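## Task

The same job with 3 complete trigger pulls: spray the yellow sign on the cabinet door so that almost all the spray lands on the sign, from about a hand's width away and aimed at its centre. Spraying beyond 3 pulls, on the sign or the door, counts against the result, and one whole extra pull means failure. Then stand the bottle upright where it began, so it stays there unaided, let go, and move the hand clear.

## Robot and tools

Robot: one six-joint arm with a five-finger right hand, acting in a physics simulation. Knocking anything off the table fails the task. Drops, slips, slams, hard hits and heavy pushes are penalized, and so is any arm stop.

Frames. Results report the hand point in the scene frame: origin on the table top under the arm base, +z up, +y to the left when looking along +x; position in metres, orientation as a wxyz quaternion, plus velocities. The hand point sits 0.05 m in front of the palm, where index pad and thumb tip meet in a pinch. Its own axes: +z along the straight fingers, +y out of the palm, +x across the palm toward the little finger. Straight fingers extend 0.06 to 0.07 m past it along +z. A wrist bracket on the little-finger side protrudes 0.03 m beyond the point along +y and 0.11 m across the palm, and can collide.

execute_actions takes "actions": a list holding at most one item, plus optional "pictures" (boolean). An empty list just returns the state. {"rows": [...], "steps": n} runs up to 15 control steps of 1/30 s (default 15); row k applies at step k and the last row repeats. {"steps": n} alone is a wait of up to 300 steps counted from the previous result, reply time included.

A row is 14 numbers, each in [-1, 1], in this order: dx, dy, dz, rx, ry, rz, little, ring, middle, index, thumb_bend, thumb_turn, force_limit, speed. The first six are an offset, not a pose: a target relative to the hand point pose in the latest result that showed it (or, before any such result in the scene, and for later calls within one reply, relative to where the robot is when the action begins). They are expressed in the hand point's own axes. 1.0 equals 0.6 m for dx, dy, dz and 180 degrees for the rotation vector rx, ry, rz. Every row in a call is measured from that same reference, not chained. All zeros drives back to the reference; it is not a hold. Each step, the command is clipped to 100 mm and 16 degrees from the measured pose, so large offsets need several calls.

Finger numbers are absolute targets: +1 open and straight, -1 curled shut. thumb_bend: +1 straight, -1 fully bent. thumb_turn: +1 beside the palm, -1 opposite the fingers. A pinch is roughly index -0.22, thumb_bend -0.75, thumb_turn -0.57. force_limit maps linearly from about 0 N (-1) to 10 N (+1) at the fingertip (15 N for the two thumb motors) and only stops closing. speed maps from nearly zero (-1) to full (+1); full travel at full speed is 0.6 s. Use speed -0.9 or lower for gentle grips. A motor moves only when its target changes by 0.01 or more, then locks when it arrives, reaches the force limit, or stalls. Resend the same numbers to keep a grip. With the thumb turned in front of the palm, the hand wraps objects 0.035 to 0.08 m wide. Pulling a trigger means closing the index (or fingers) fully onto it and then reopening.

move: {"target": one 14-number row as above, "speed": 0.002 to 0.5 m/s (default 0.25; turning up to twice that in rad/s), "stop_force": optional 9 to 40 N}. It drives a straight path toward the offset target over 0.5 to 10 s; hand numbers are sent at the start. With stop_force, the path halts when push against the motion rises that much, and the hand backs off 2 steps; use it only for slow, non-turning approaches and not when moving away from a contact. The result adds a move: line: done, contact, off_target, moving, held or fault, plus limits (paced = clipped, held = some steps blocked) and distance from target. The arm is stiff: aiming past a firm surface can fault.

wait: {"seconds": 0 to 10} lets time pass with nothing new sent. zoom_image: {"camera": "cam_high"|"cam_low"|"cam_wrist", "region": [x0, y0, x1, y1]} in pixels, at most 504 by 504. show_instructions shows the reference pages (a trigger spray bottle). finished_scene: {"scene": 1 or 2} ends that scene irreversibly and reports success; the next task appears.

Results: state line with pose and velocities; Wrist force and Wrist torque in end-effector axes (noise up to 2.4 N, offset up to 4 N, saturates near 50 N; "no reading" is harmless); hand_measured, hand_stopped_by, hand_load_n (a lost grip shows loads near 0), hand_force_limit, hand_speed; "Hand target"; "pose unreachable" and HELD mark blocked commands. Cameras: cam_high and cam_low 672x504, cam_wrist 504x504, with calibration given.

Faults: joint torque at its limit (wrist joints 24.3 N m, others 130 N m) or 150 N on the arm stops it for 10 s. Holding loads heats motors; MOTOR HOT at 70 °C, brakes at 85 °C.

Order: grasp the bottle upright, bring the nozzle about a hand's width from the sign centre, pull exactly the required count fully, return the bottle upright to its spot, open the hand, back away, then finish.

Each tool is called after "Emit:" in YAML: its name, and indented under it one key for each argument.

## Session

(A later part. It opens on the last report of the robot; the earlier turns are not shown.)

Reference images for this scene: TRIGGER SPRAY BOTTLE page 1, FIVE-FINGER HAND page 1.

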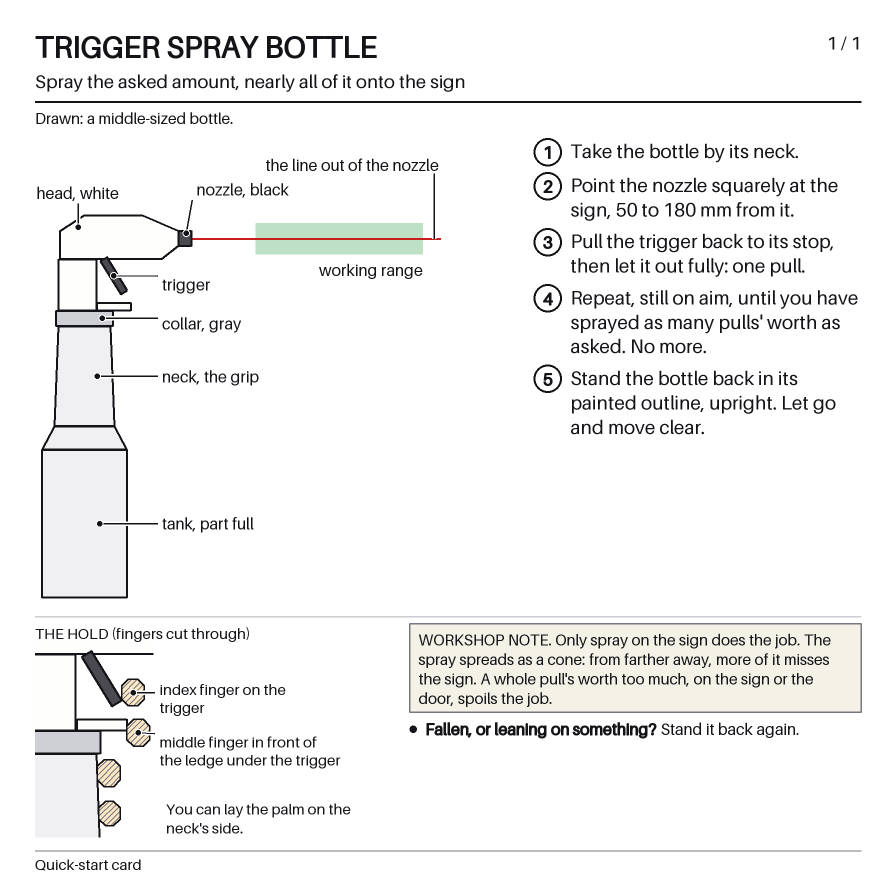

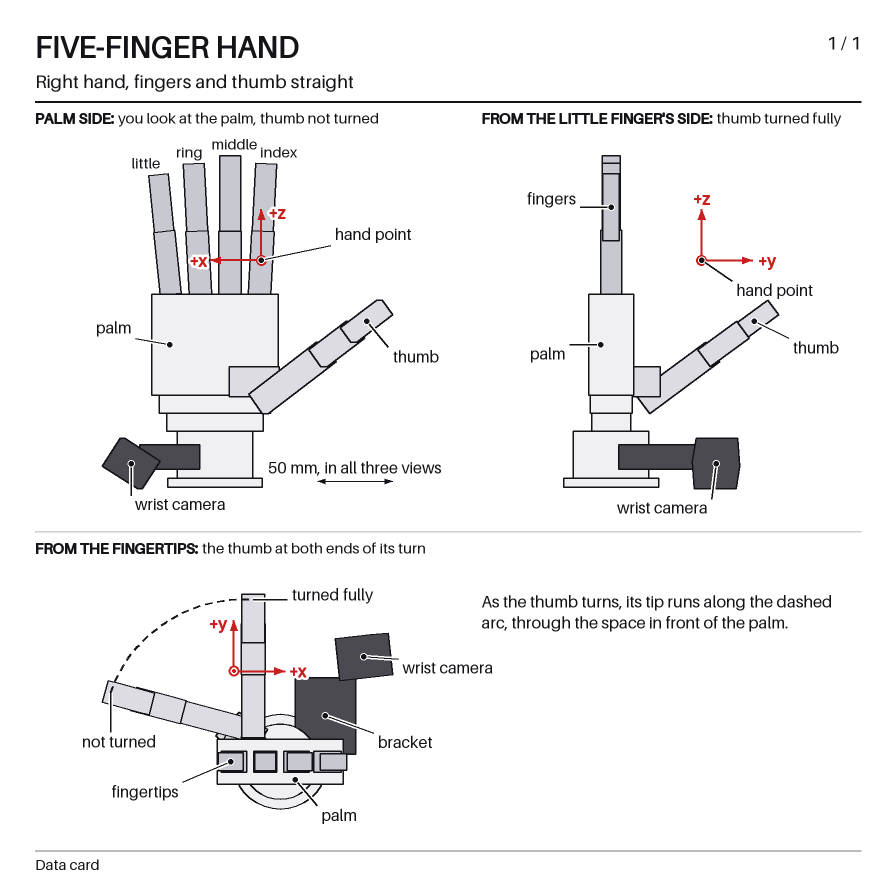

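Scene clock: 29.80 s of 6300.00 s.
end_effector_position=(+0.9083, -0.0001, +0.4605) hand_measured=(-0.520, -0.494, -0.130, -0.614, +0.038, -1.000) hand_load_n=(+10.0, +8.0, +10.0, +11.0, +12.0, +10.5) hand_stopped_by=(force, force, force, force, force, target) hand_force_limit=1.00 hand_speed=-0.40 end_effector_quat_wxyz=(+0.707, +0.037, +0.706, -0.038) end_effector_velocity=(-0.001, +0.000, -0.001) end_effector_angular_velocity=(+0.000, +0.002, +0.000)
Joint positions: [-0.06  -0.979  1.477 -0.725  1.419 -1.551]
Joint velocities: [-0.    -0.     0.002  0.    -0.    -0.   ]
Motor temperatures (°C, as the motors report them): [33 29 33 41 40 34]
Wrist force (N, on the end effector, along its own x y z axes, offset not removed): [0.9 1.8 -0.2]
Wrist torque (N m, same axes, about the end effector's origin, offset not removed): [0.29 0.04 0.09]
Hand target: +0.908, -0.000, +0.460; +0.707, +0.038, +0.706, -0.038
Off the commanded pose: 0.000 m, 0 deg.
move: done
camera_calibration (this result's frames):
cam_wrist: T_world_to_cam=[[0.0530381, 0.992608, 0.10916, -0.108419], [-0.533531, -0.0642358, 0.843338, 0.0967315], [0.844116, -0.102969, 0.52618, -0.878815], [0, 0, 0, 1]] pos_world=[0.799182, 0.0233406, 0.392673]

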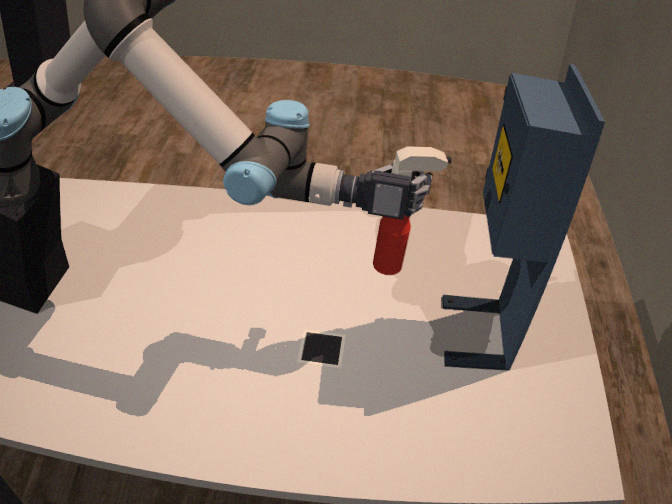

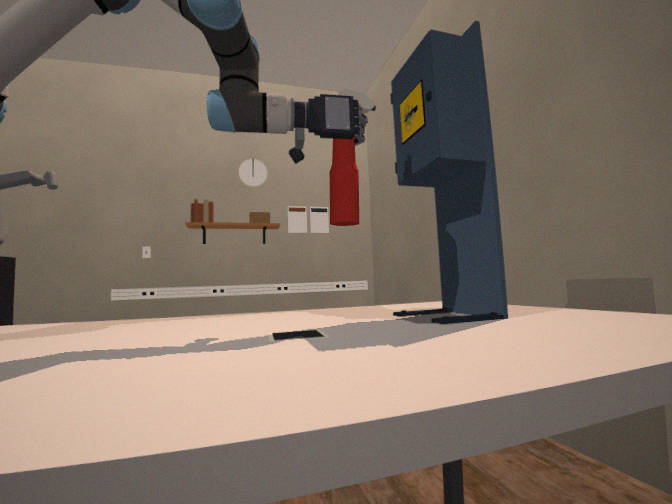

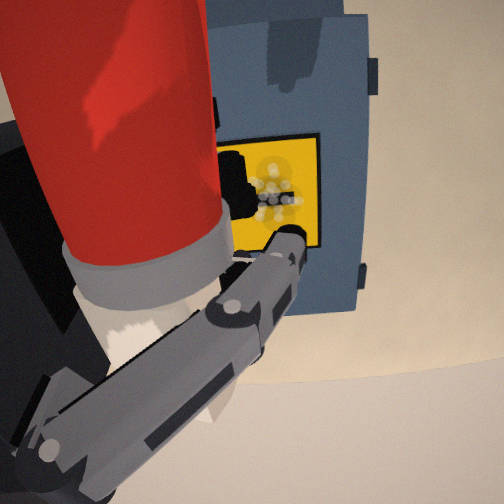

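Emit:
move:
  target: [0,-0.013,0,0,0,0,-1,-1,-1,0.5,-1,-1,1,-0.2]

Emit:
move:
  target: [0,0,0,0,0,0,-1,-1,-1,-1,-1,-1,1,-0.4]

Emit:
move:
  target: [0,0,0,0,0,0,-1,-1,-1,0.5,-1,-1,1,-0.2]

Emit:
move:
  target: [0,0,0,0,0,0,-1,-1,-1,-1,-1,-1,1,-0.4]

Emit:
move:
  target: [0.337,-0.122,-0.189,0,0,0,-1,-1,-1,0.6,-1,-1,1,0]
  speed: 0.15

Emit:
move:
  target: [0.017,0,0,0,0,0,-1,-1,-1,0.6,-1,-1,1,0]
  speed: 0.01
  stop_force: 10

Emit:
zoom_image:
  camera: "cam_high"
  region: [250,230,400,380]

Scene clock: 36.27 s of 6300.00 s.
end_effector_position=(+0.9075, -0.0079, +0.4605) hand_measured=(-0.520, -0.494, -0.130, +0.500, +0.038, -1.000) hand_load_n=(+9.5, +8.0, +11.0, +0.0, +11.5, +11.5) hand_stopped_by=(force, force, force, target, force, target) hand_force_limit=1.00 hand_speed=-0.20 end_effector_quat_wxyz=(+0.707, +0.037, +0.706, -0.038) end_effector_velocity=(+0.000, -0.001, -0.000) end_effector_angular_velocity=(+0.000, +0.000, -0.000)
Joint positions: [-0.073 -0.98   1.479 -0.726  1.406 -1.548]
Joint velocities: [-0.001  0.    -0.     0.    -0.     0.   ]
Motor temperatures (°C, as the motors report them): [33 29 33 41 40 34]
Wrist force (N, on the end effector, along its own x y z axes, offset not removed): [-0.2 1.9 -1.2]
Wrist torque (N m, same axes, about the end effector's origin, offset not removed): [0.39 0.30 -0.05]
Hand target: +0.907, -0.008, +0.460; +0.707, +0.037, +0.706, -0.038
Off the commanded pose: 0.000 m, 0 deg.
After step 90, 2.33 s passed at rest.
move: done
camera_calibration (this result's frames):
cam_wrist: T_world_to_cam=[[0.0530359, 0.992609, 0.109151, -0.100675], [-0.533528, -0.06423, 0.84334, 0.0957754], [0.844118, -0.102962, 0.526178, -0.878919], [0, 0, 0, 1]] pos_world=[0.79835, 0.0155873, 0.392686]

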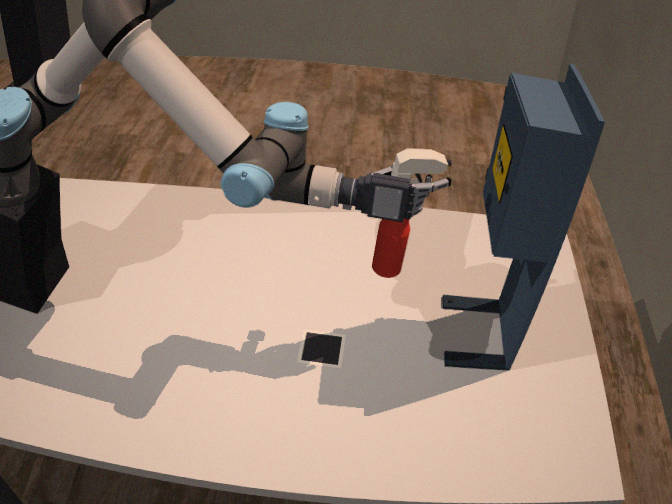

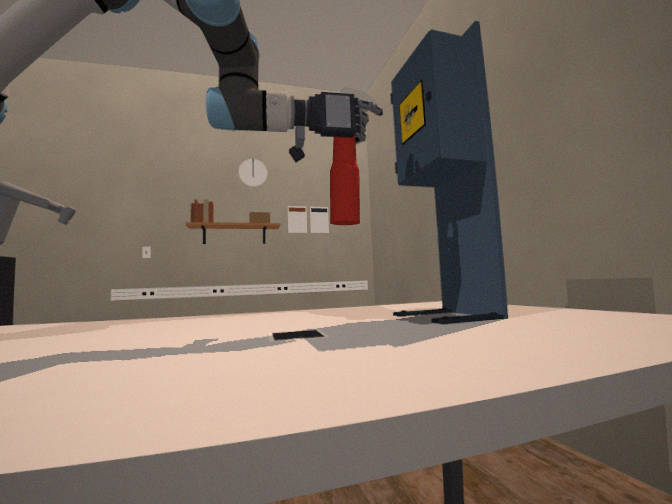

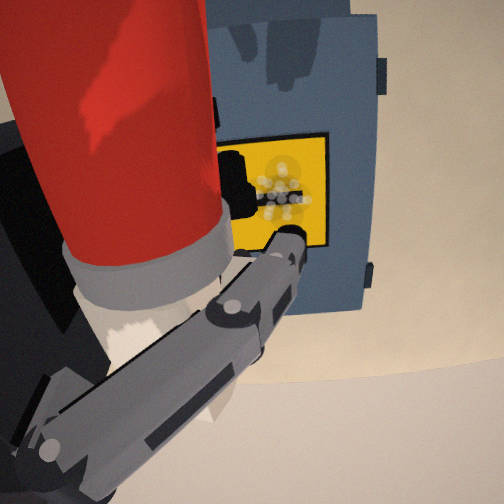

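Scene clock: 37.67 s of 6300.00 s.
end_effector_position=(+0.9075, -0.0079, +0.4605) hand_measured=(-0.520, -0.494, -0.130, -0.614, +0.038, -1.000) hand_load_n=(+10.0, +8.0, +10.0, +11.0, +12.0, +10.5) hand_stopped_by=(force, force, force, force, force, target) hand_force_limit=1.00 hand_speed=-0.40 end_effector_quat_wxyz=(+0.707, +0.037, +0.706, -0.038) end_effector_velocity=(-0.000, -0.000, -0.000) end_effector_angular_velocity=(-0.000, +0.000, -0.000)
Joint positions: [-0.073 -0.98   1.479 -0.726  1.406 -1.548]
Joint velocities: [-0.001 -0.     0.    -0.    -0.    -0.   ]
Motor temperatures (°C, as the motors report them): [33 29 33 41 40 34]
Wrist force (N, on the end effector, along its own x y z axes, offset not removed): [0.6 1.4 -0.5]
Wrist torque (N m, same axes, about the end effector's origin, offset not removed): [0.21 0.10 0.10]
Hand target: +0.907, -0.008, +0.460; +0.707, +0.037, +0.706, -0.038
Off the commanded pose: 0.000 m, 0 deg.
move: done
camera_calibration (this result's frames):
cam_wrist: T_world_to_cam=[[0.0530358, 0.992609, 0.109151, -0.100675], [-0.533529, -0.0642302, 0.84334, 0.0957758], [0.844118, -0.102963, 0.526179, -0.878919], [0, 0, 0, 1]] pos_world=[0.79835, 0.0155866, 0.392686]

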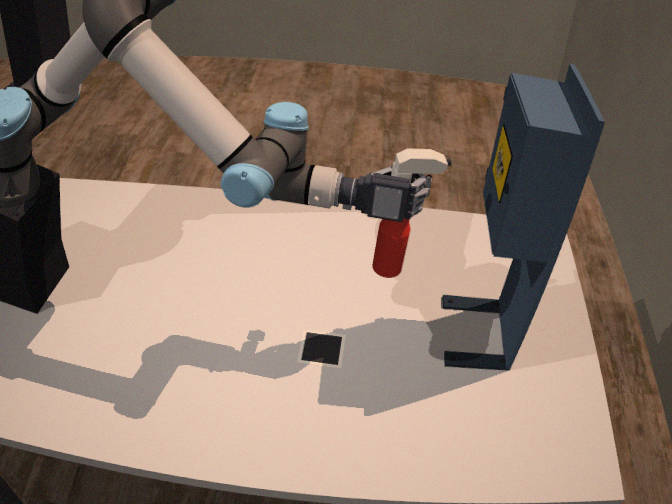

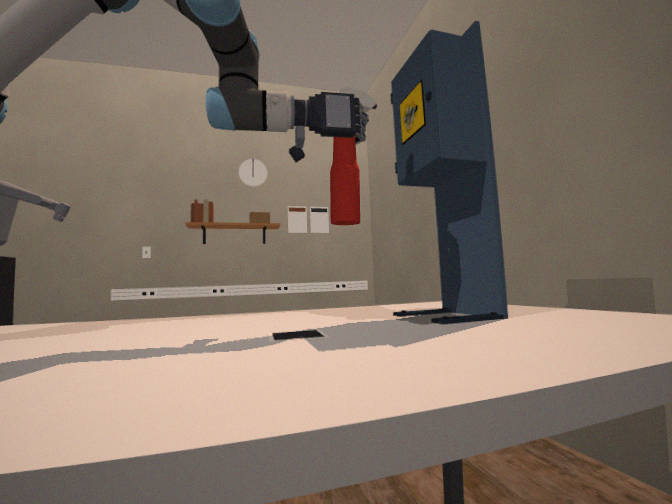

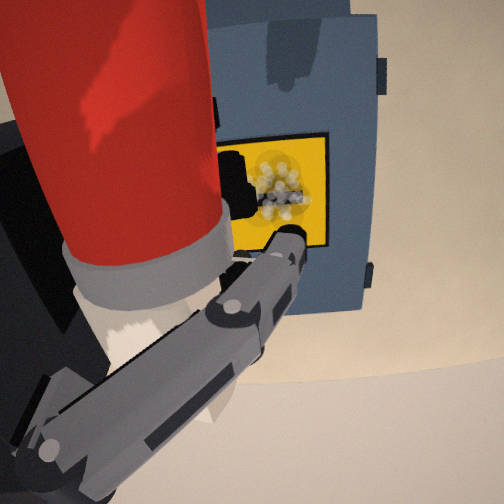

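Scene clock: 38.80 s of 6300.00 s.
end_effector_position=(+0.9075, -0.0079, +0.4605) hand_measured=(-0.520, -0.494, -0.130, +0.500, +0.038, -1.000) hand_load_n=(+9.5, +8.0, +11.0, +0.0, +11.5, +11.5) hand_stopped_by=(force, force, force, target, force, target) hand_force_limit=1.00 hand_speed=-0.20 end_effector_quat_wxyz=(+0.707, +0.037, +0.706, -0.038) end_effector_velocity=(+0.000, +0.000, +0.000) end_effector_angular_velocity=(-0.003, -0.000, +0.000)
Joint positions: [-0.073 -0.98   1.479 -0.726  1.406 -1.548]
Joint velocities: [-0.     0.    -0.001 -0.    -0.    -0.003]
Motor temperatures (°C, as the motors report them): [33 29 33 41 40 34]
Wrist force (N, on the end effector, along its own x y z axes, offset not removed): [1.5 0.2 0.6]
Wrist torque (N m, same axes, about the end effector's origin, offset not removed): [-0.08 -0.09 -0.04]
Hand target: +0.907, -0.008, +0.460; +0.707, +0.037, +0.706, -0.038
Off the commanded pose: 0.000 m, 0 deg.
move: done
camera_calibration (this result's frames):
cam_wrist: T_world_to_cam=[[0.0530357, 0.992609, 0.109151, -0.100675], [-0.53353, -0.0642297, 0.843339, 0.0957765], [0.844117, -0.102962, 0.52618, -0.87892], [0, 0, 0, 1]] pos_world=[0.79835, 0.0155865, 0.392687]

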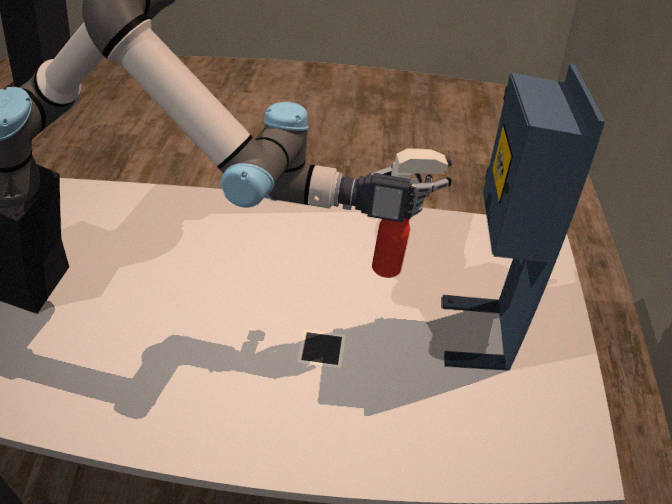

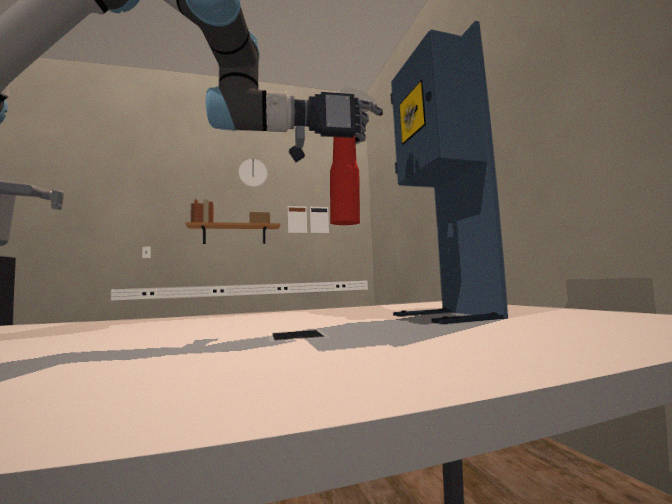

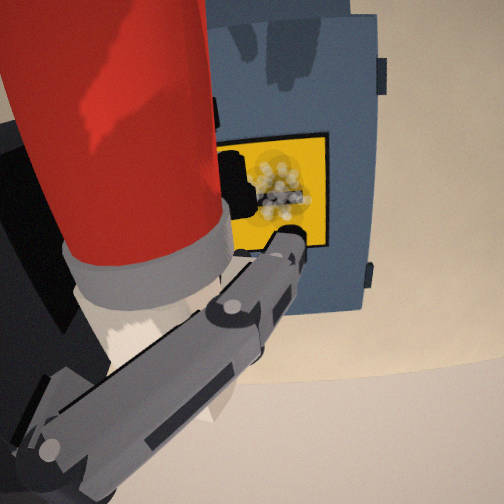

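Scene clock: 40.20 s of 6300.00 s.
end_effector_position=(+0.9075, -0.0079, +0.4605) hand_measured=(-0.520, -0.494, -0.130, -0.614, +0.038, -1.000) hand_load_n=(+10.0, +8.0, +10.0, +11.0, +12.0, +10.5) hand_stopped_by=(force, force, force, force, force, target) hand_force_limit=1.00 hand_speed=-0.40 end_effector_quat_wxyz=(+0.707, +0.037, +0.706, -0.038) end_effector_velocity=(-0.000, -0.000, -0.000) end_effector_angular_velocity=(+0.001, +0.001, -0.000)
Joint positions: [-0.073 -0.98   1.479 -0.726  1.406 -1.548]
Joint velocities: [-0.     0.     0.001  0.     0.     0.001]
Motor temperatures (°C, as the motors report them): [33 29 33 41 40 34]
Wrist force (N, on the end effector, along its own x y z axes, offset not removed): [1.9 1.7 -0.1]
Wrist torque (N m, same axes, about the end effector's origin, offset not removed): [0.23 -0.12 0.17]
Hand target: +0.907, -0.008, +0.461; +0.707, +0.037, +0.706, -0.038
Off the commanded pose: 0.000 m, 0 deg.
move: done
camera_calibration (this result's frames):
cam_wrist: T_world_to_cam=[[0.0530357, 0.992609, 0.109151, -0.100675], [-0.53353, -0.0642298, 0.843339, 0.0957765], [0.844117, -0.102962, 0.52618, -0.87892], [0, 0, 0, 1]] pos_world=[0.79835, 0.0155866, 0.392687]

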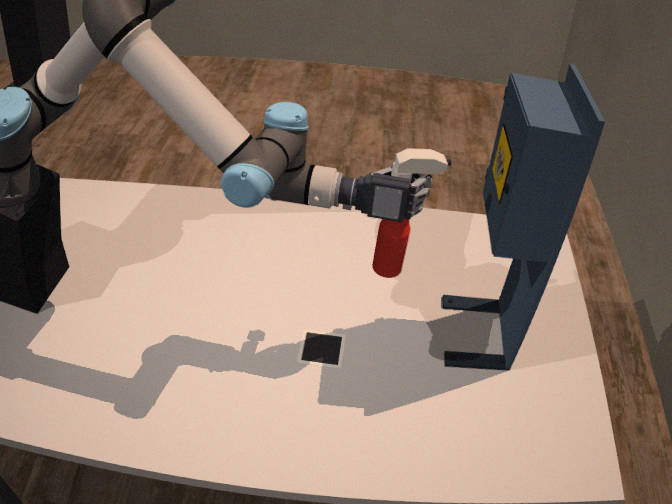

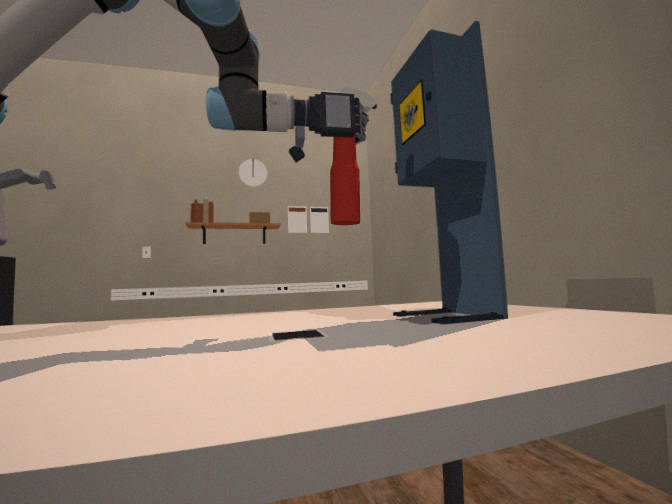

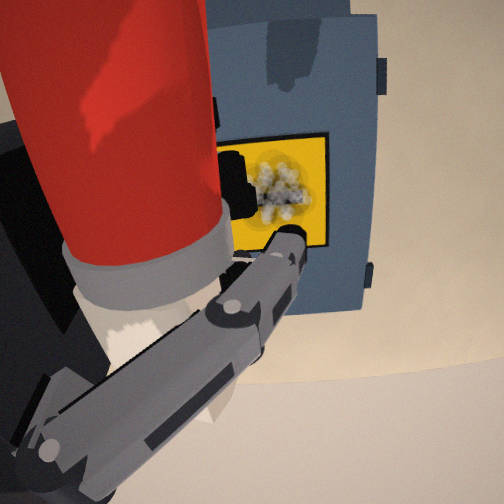

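Scene clock: 42.33 s of 6300.00 s.
end_effector_position=(+0.7871, -0.0689, +0.2586) hand_measured=(-0.520, -0.494, -0.130, +0.600, +0.038, -1.000) hand_load_n=(+9.5, +8.0, +11.0, +0.0, +11.5, +11.5) hand_stopped_by=(force, force, force, target, force, target) hand_force_limit=1.00 hand_speed=0.00 end_effector_quat_wxyz=(+0.707, +0.037, +0.706, -0.038) end_effector_velocity=(-0.001, -0.001, -0.002) end_effector_angular_velocity=(+0.001, +0.000, -0.000)
Joint positions: [-0.232 -0.73   1.775 -1.281  1.252 -1.511]
Joint velocities: [-0.002  0.004  0.001 -0.005 -0.002  0.001]
Motor temperatures (°C, as the motors report them): [33 29 33 41 40 34]
Wrist force (N, on the end effector, along its own x y z axes, offset not removed): [0.4 -1.0 1.2]
Wrist torque (N m, same axes, about the end effector's origin, offset not removed): [-0.16 0.17 -0.03]
Hand target: +0.787, -0.069, +0.258; +0.707, +0.037, +0.706, -0.038
Off the commanded pose: 0.000 m, 0 deg.
move: done
camera_calibration (this result's frames):
cam_wrist: T_world_to_cam=[[0.0530266, 0.992623, 0.109027, -0.0116511], [-0.533471, -0.0641362, 0.843383, 0.197908], [0.844155, -0.102884, 0.526135, -0.677367], [0, 0, 0, 1]] pos_world=[0.677999, -0.0454322, 0.190744]

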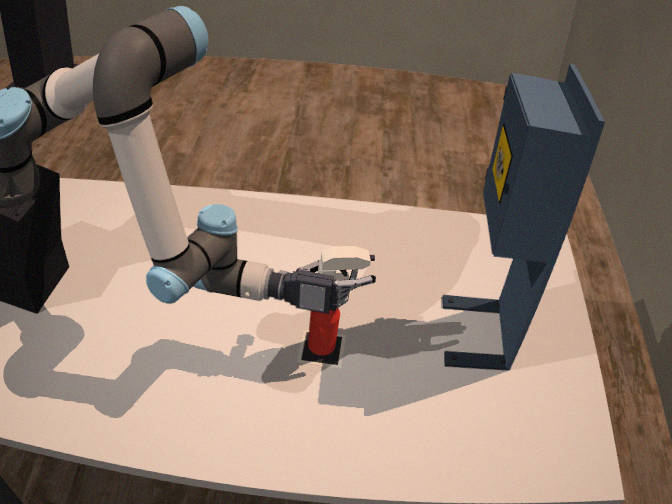

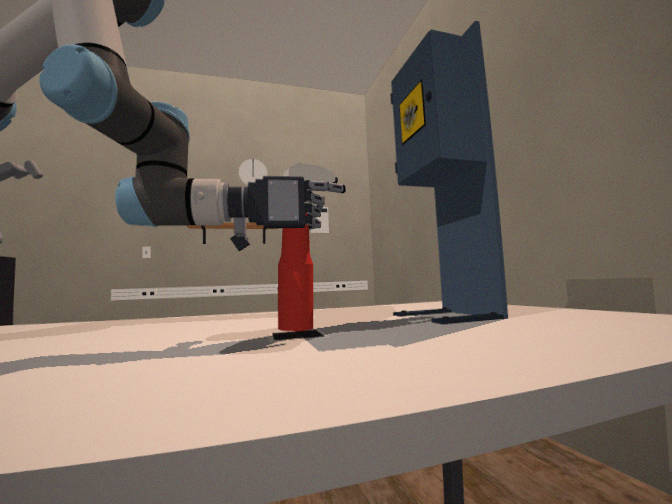

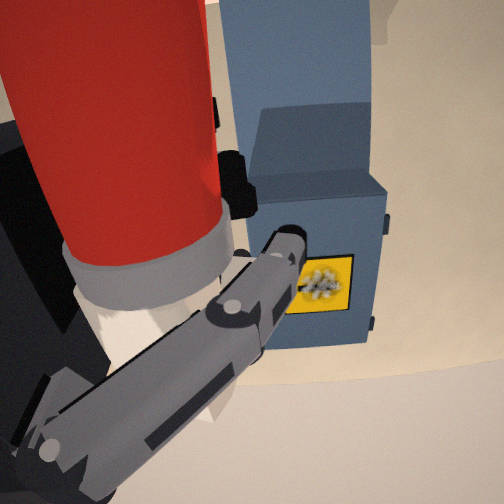

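Scene clock: 43.57 s of 6300.00 s.
end_effector_position=(+0.7871, -0.0689, +0.2485) hand_measured=(-0.520, -0.494, -0.130, +0.600, +0.038, -1.000) hand_load_n=(+9.5, +8.0, +11.0, +0.0, +11.5, +11.5) hand_stopped_by=(force, force, force, target, force, target) hand_force_limit=1.00 hand_speed=0.00 end_effector_quat_wxyz=(+0.707, +0.037, +0.706, -0.038) end_effector_velocity=(+0.001, -0.000, -0.001) end_effector_angular_velocity=(-0.001, -0.002, +0.000)
Joint positions: [-0.231 -0.707  1.764 -1.293  1.253 -1.511]
Joint velocities: [ 0.     0.004 -0.003 -0.002  0.     0.   ]
Motor temperatures (°C, as the motors report them): [33 29 33 41 40 34]
Wrist force (N, on the end effector, along its own x y z axes, offset not removed): [1.6 -0.7 2.0]
Wrist torque (N m, same axes, about the end effector's origin, offset not removed): [-0.35 -0.10 0.10]
Hand target: +0.787, -0.069, +0.248; +0.707, +0.037, +0.706, -0.038
Off the commanded pose: 0.000 m, 0 deg.
move: done
camera_calibration (this result's frames):
cam_wrist: T_world_to_cam=[[0.0530282, 0.992623, 0.109027, -0.0105399], [-0.533464, -0.0641366, 0.843388, 0.206363], [0.844159, -0.102885, 0.526127, -0.672096], [0, 0, 0, 1]] pos_world=[0.678002, -0.0454512, 0.180713]

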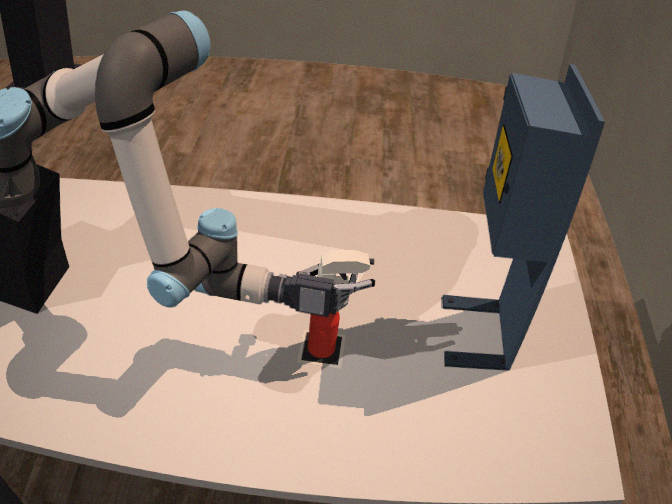

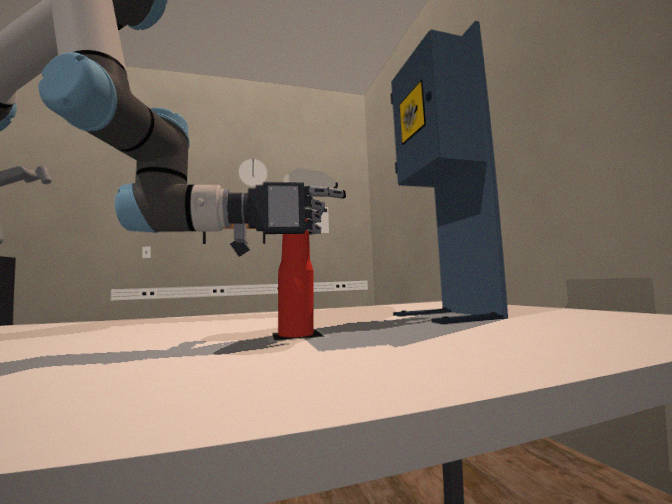

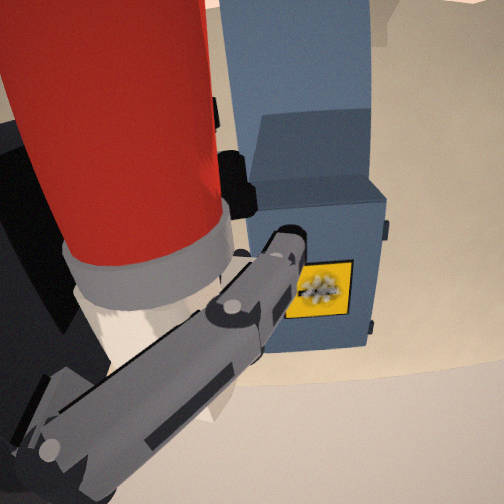

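Region (250, 230, 400, 380) of cam_high's 672x504 image, scaled by 3.360, with more detail than that image has.

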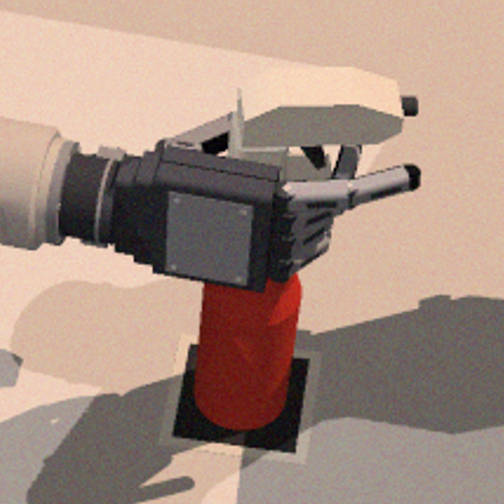

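Emit:
move:
  target: [0.001,0,0,0,0,0,1,1,1,1,1,-1,1,-0.4]

Emit:
move:
  target: [0,-0.1,-0.33,0,0,0,1,1,1,1,1,-1,1,-0.4]
  speed: 0.15

Scene clock: 46.87 s of 6300.00 s.
end_effector_position=(+0.7871, -0.0689, +0.2479) hand_measured=(+1.000, +1.000, +1.000, +1.000, +1.000, -1.000) hand_load_n=(+0.0, +0.0, +0.0, +0.0, +0.0, +0.0) hand_stopped_by=(target, target, target, target, target, target) hand_force_limit=1.00 hand_speed=-0.40 end_effector_quat_wxyz=(+0.707, +0.037, +0.706, -0.038) end_effector_velocity=(-0.000, +0.000, -0.000) end_effector_angular_velocity=(+0.001, +0.001, -0.000)
Joint positions: [-0.231 -0.706  1.764 -1.294  1.253 -1.511]
Joint velocities: [ 0.     0.     0.001  0.     0.    -0.   ]
Motor temperatures (°C, as the motors report them): [33 29 33 41 40 34]
Wrist force (N, on the end effector, along its own x y z axes, offset not removed): [-0.2 0.2 0.0]
Wrist torque (N m, same axes, about the end effector's origin, offset not removed): [0.04 0.03 -0.02]
Hand target: +0.787, -0.069, +0.248; +0.707, +0.037, +0.706, -0.038
Off the commanded pose: 0.000 m, 0 deg.
move: done
camera_calibration (this result's frames):
cam_wrist: T_world_to_cam=[[0.0530291, 0.992623, 0.109027, -0.0104738], [-0.533464, -0.0641358, 0.843388, 0.206869], [0.844159, -0.102886, 0.526128, -0.671781], [0, 0, 0, 1]] pos_world=[0.678002, -0.0454524, 0.180113]

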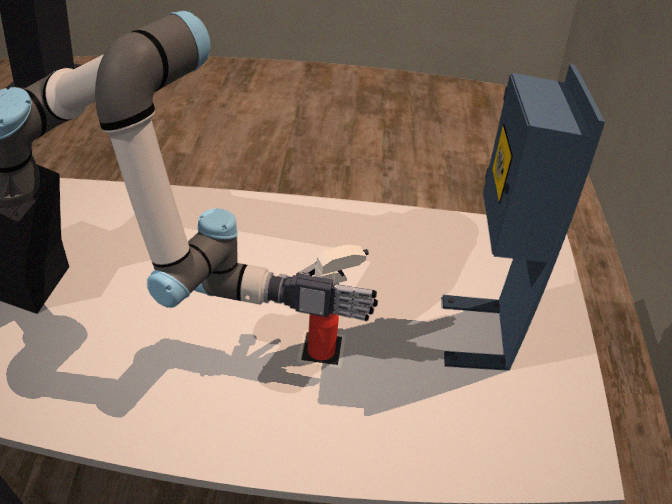

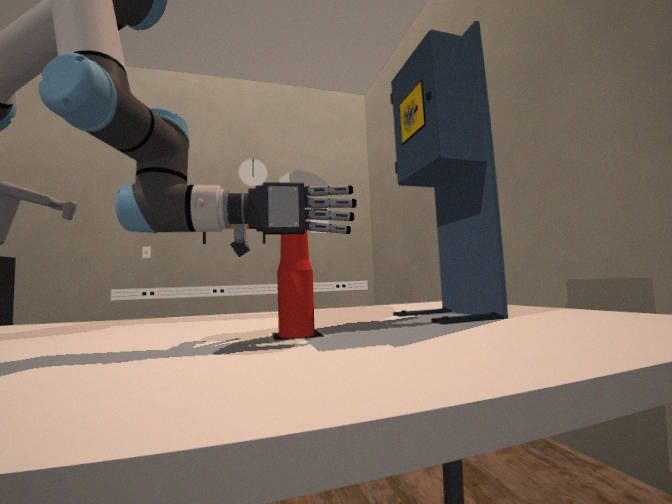

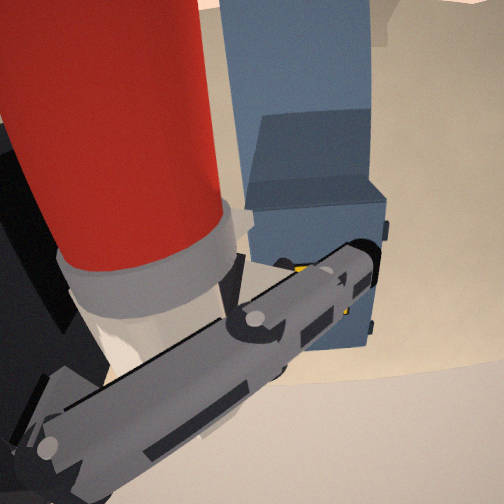

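Scene clock: 48.80 s of 6300.00 s.
end_effector_position=(+0.5840, -0.1074, +0.2479) hand_measured=(+1.000, +1.000, +1.000, +1.000, +1.000, -1.000) hand_load_n=(+0.0, +0.0, +0.0, +0.0, +0.0, +0.0) hand_stopped_by=(target, target, target, target, target, target) hand_force_limit=1.00 hand_speed=-0.40 end_effector_quat_wxyz=(+0.707, +0.037, +0.706, -0.038) end_effector_velocity=(-0.002, -0.001, +0.000) end_effector_angular_velocity=(-0.001, -0.002, -0.001)
Joint positions: [-0.554 -0.726  2.281 -1.833  0.94  -1.419]
Joint velocities: [-0.005  0.002  0.003 -0.008 -0.004  0.002]
Motor temperatures (°C, as the motors report them): [33 29 33 41 40 34]
Wrist force (N, on the end effector, along its own x y z axes, offset not removed): [1.9 -0.7 0.5]
Wrist torque (N m, same axes, about the end effector's origin, offset not removed): [-0.20 -0.34 0.19]
Hand target: +0.584, -0.107, +0.248; +0.707, +0.037, +0.706, -0.038
Off the commanded pose: 0.000 m, 0 deg.
move: done
camera_calibration (this result's frames):
cam_wrist: T_world_to_cam=[[0.0530605, 0.992646, 0.108808, 0.0385227], [-0.533273, -0.0639565, 0.843522, 0.0959815], [0.844278, -0.102782, 0.525957, -0.504305], [0, 0, 0, 1]] pos_world=[0.474914, -0.0839342, 0.180089]

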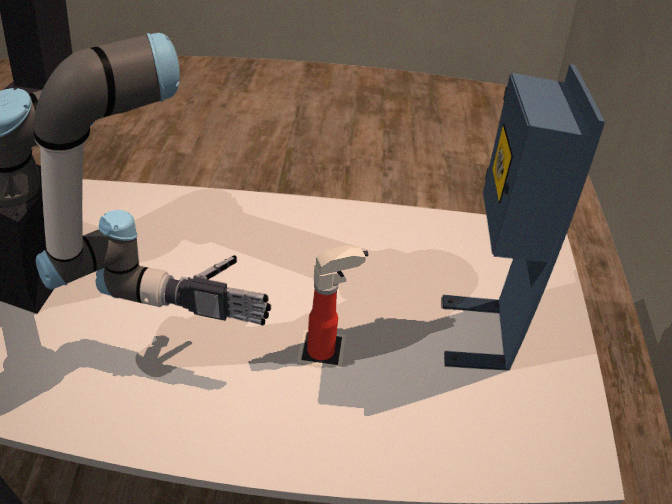

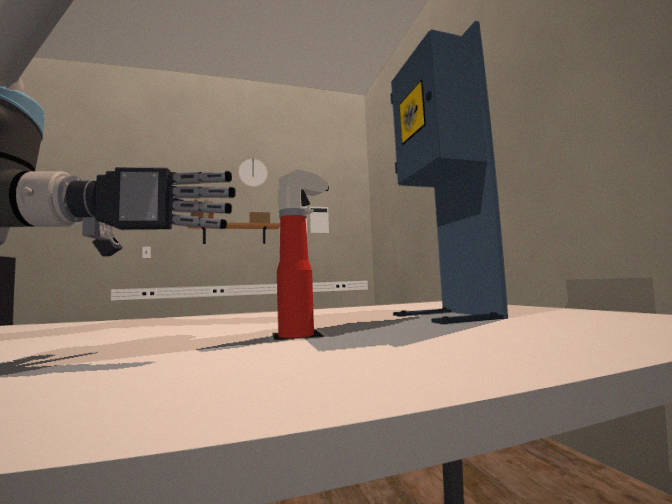

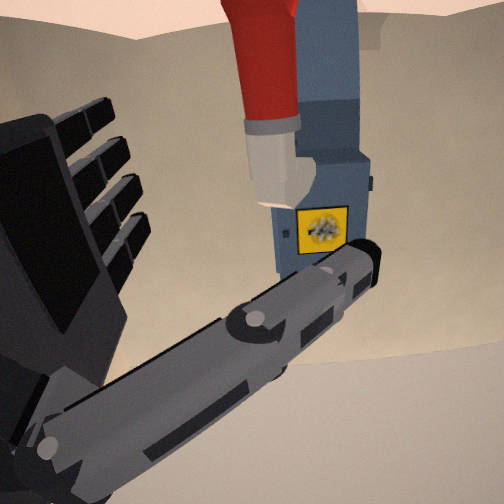

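Emit:
finished_scene:
  scene: 2

The scene is finished: the task was done.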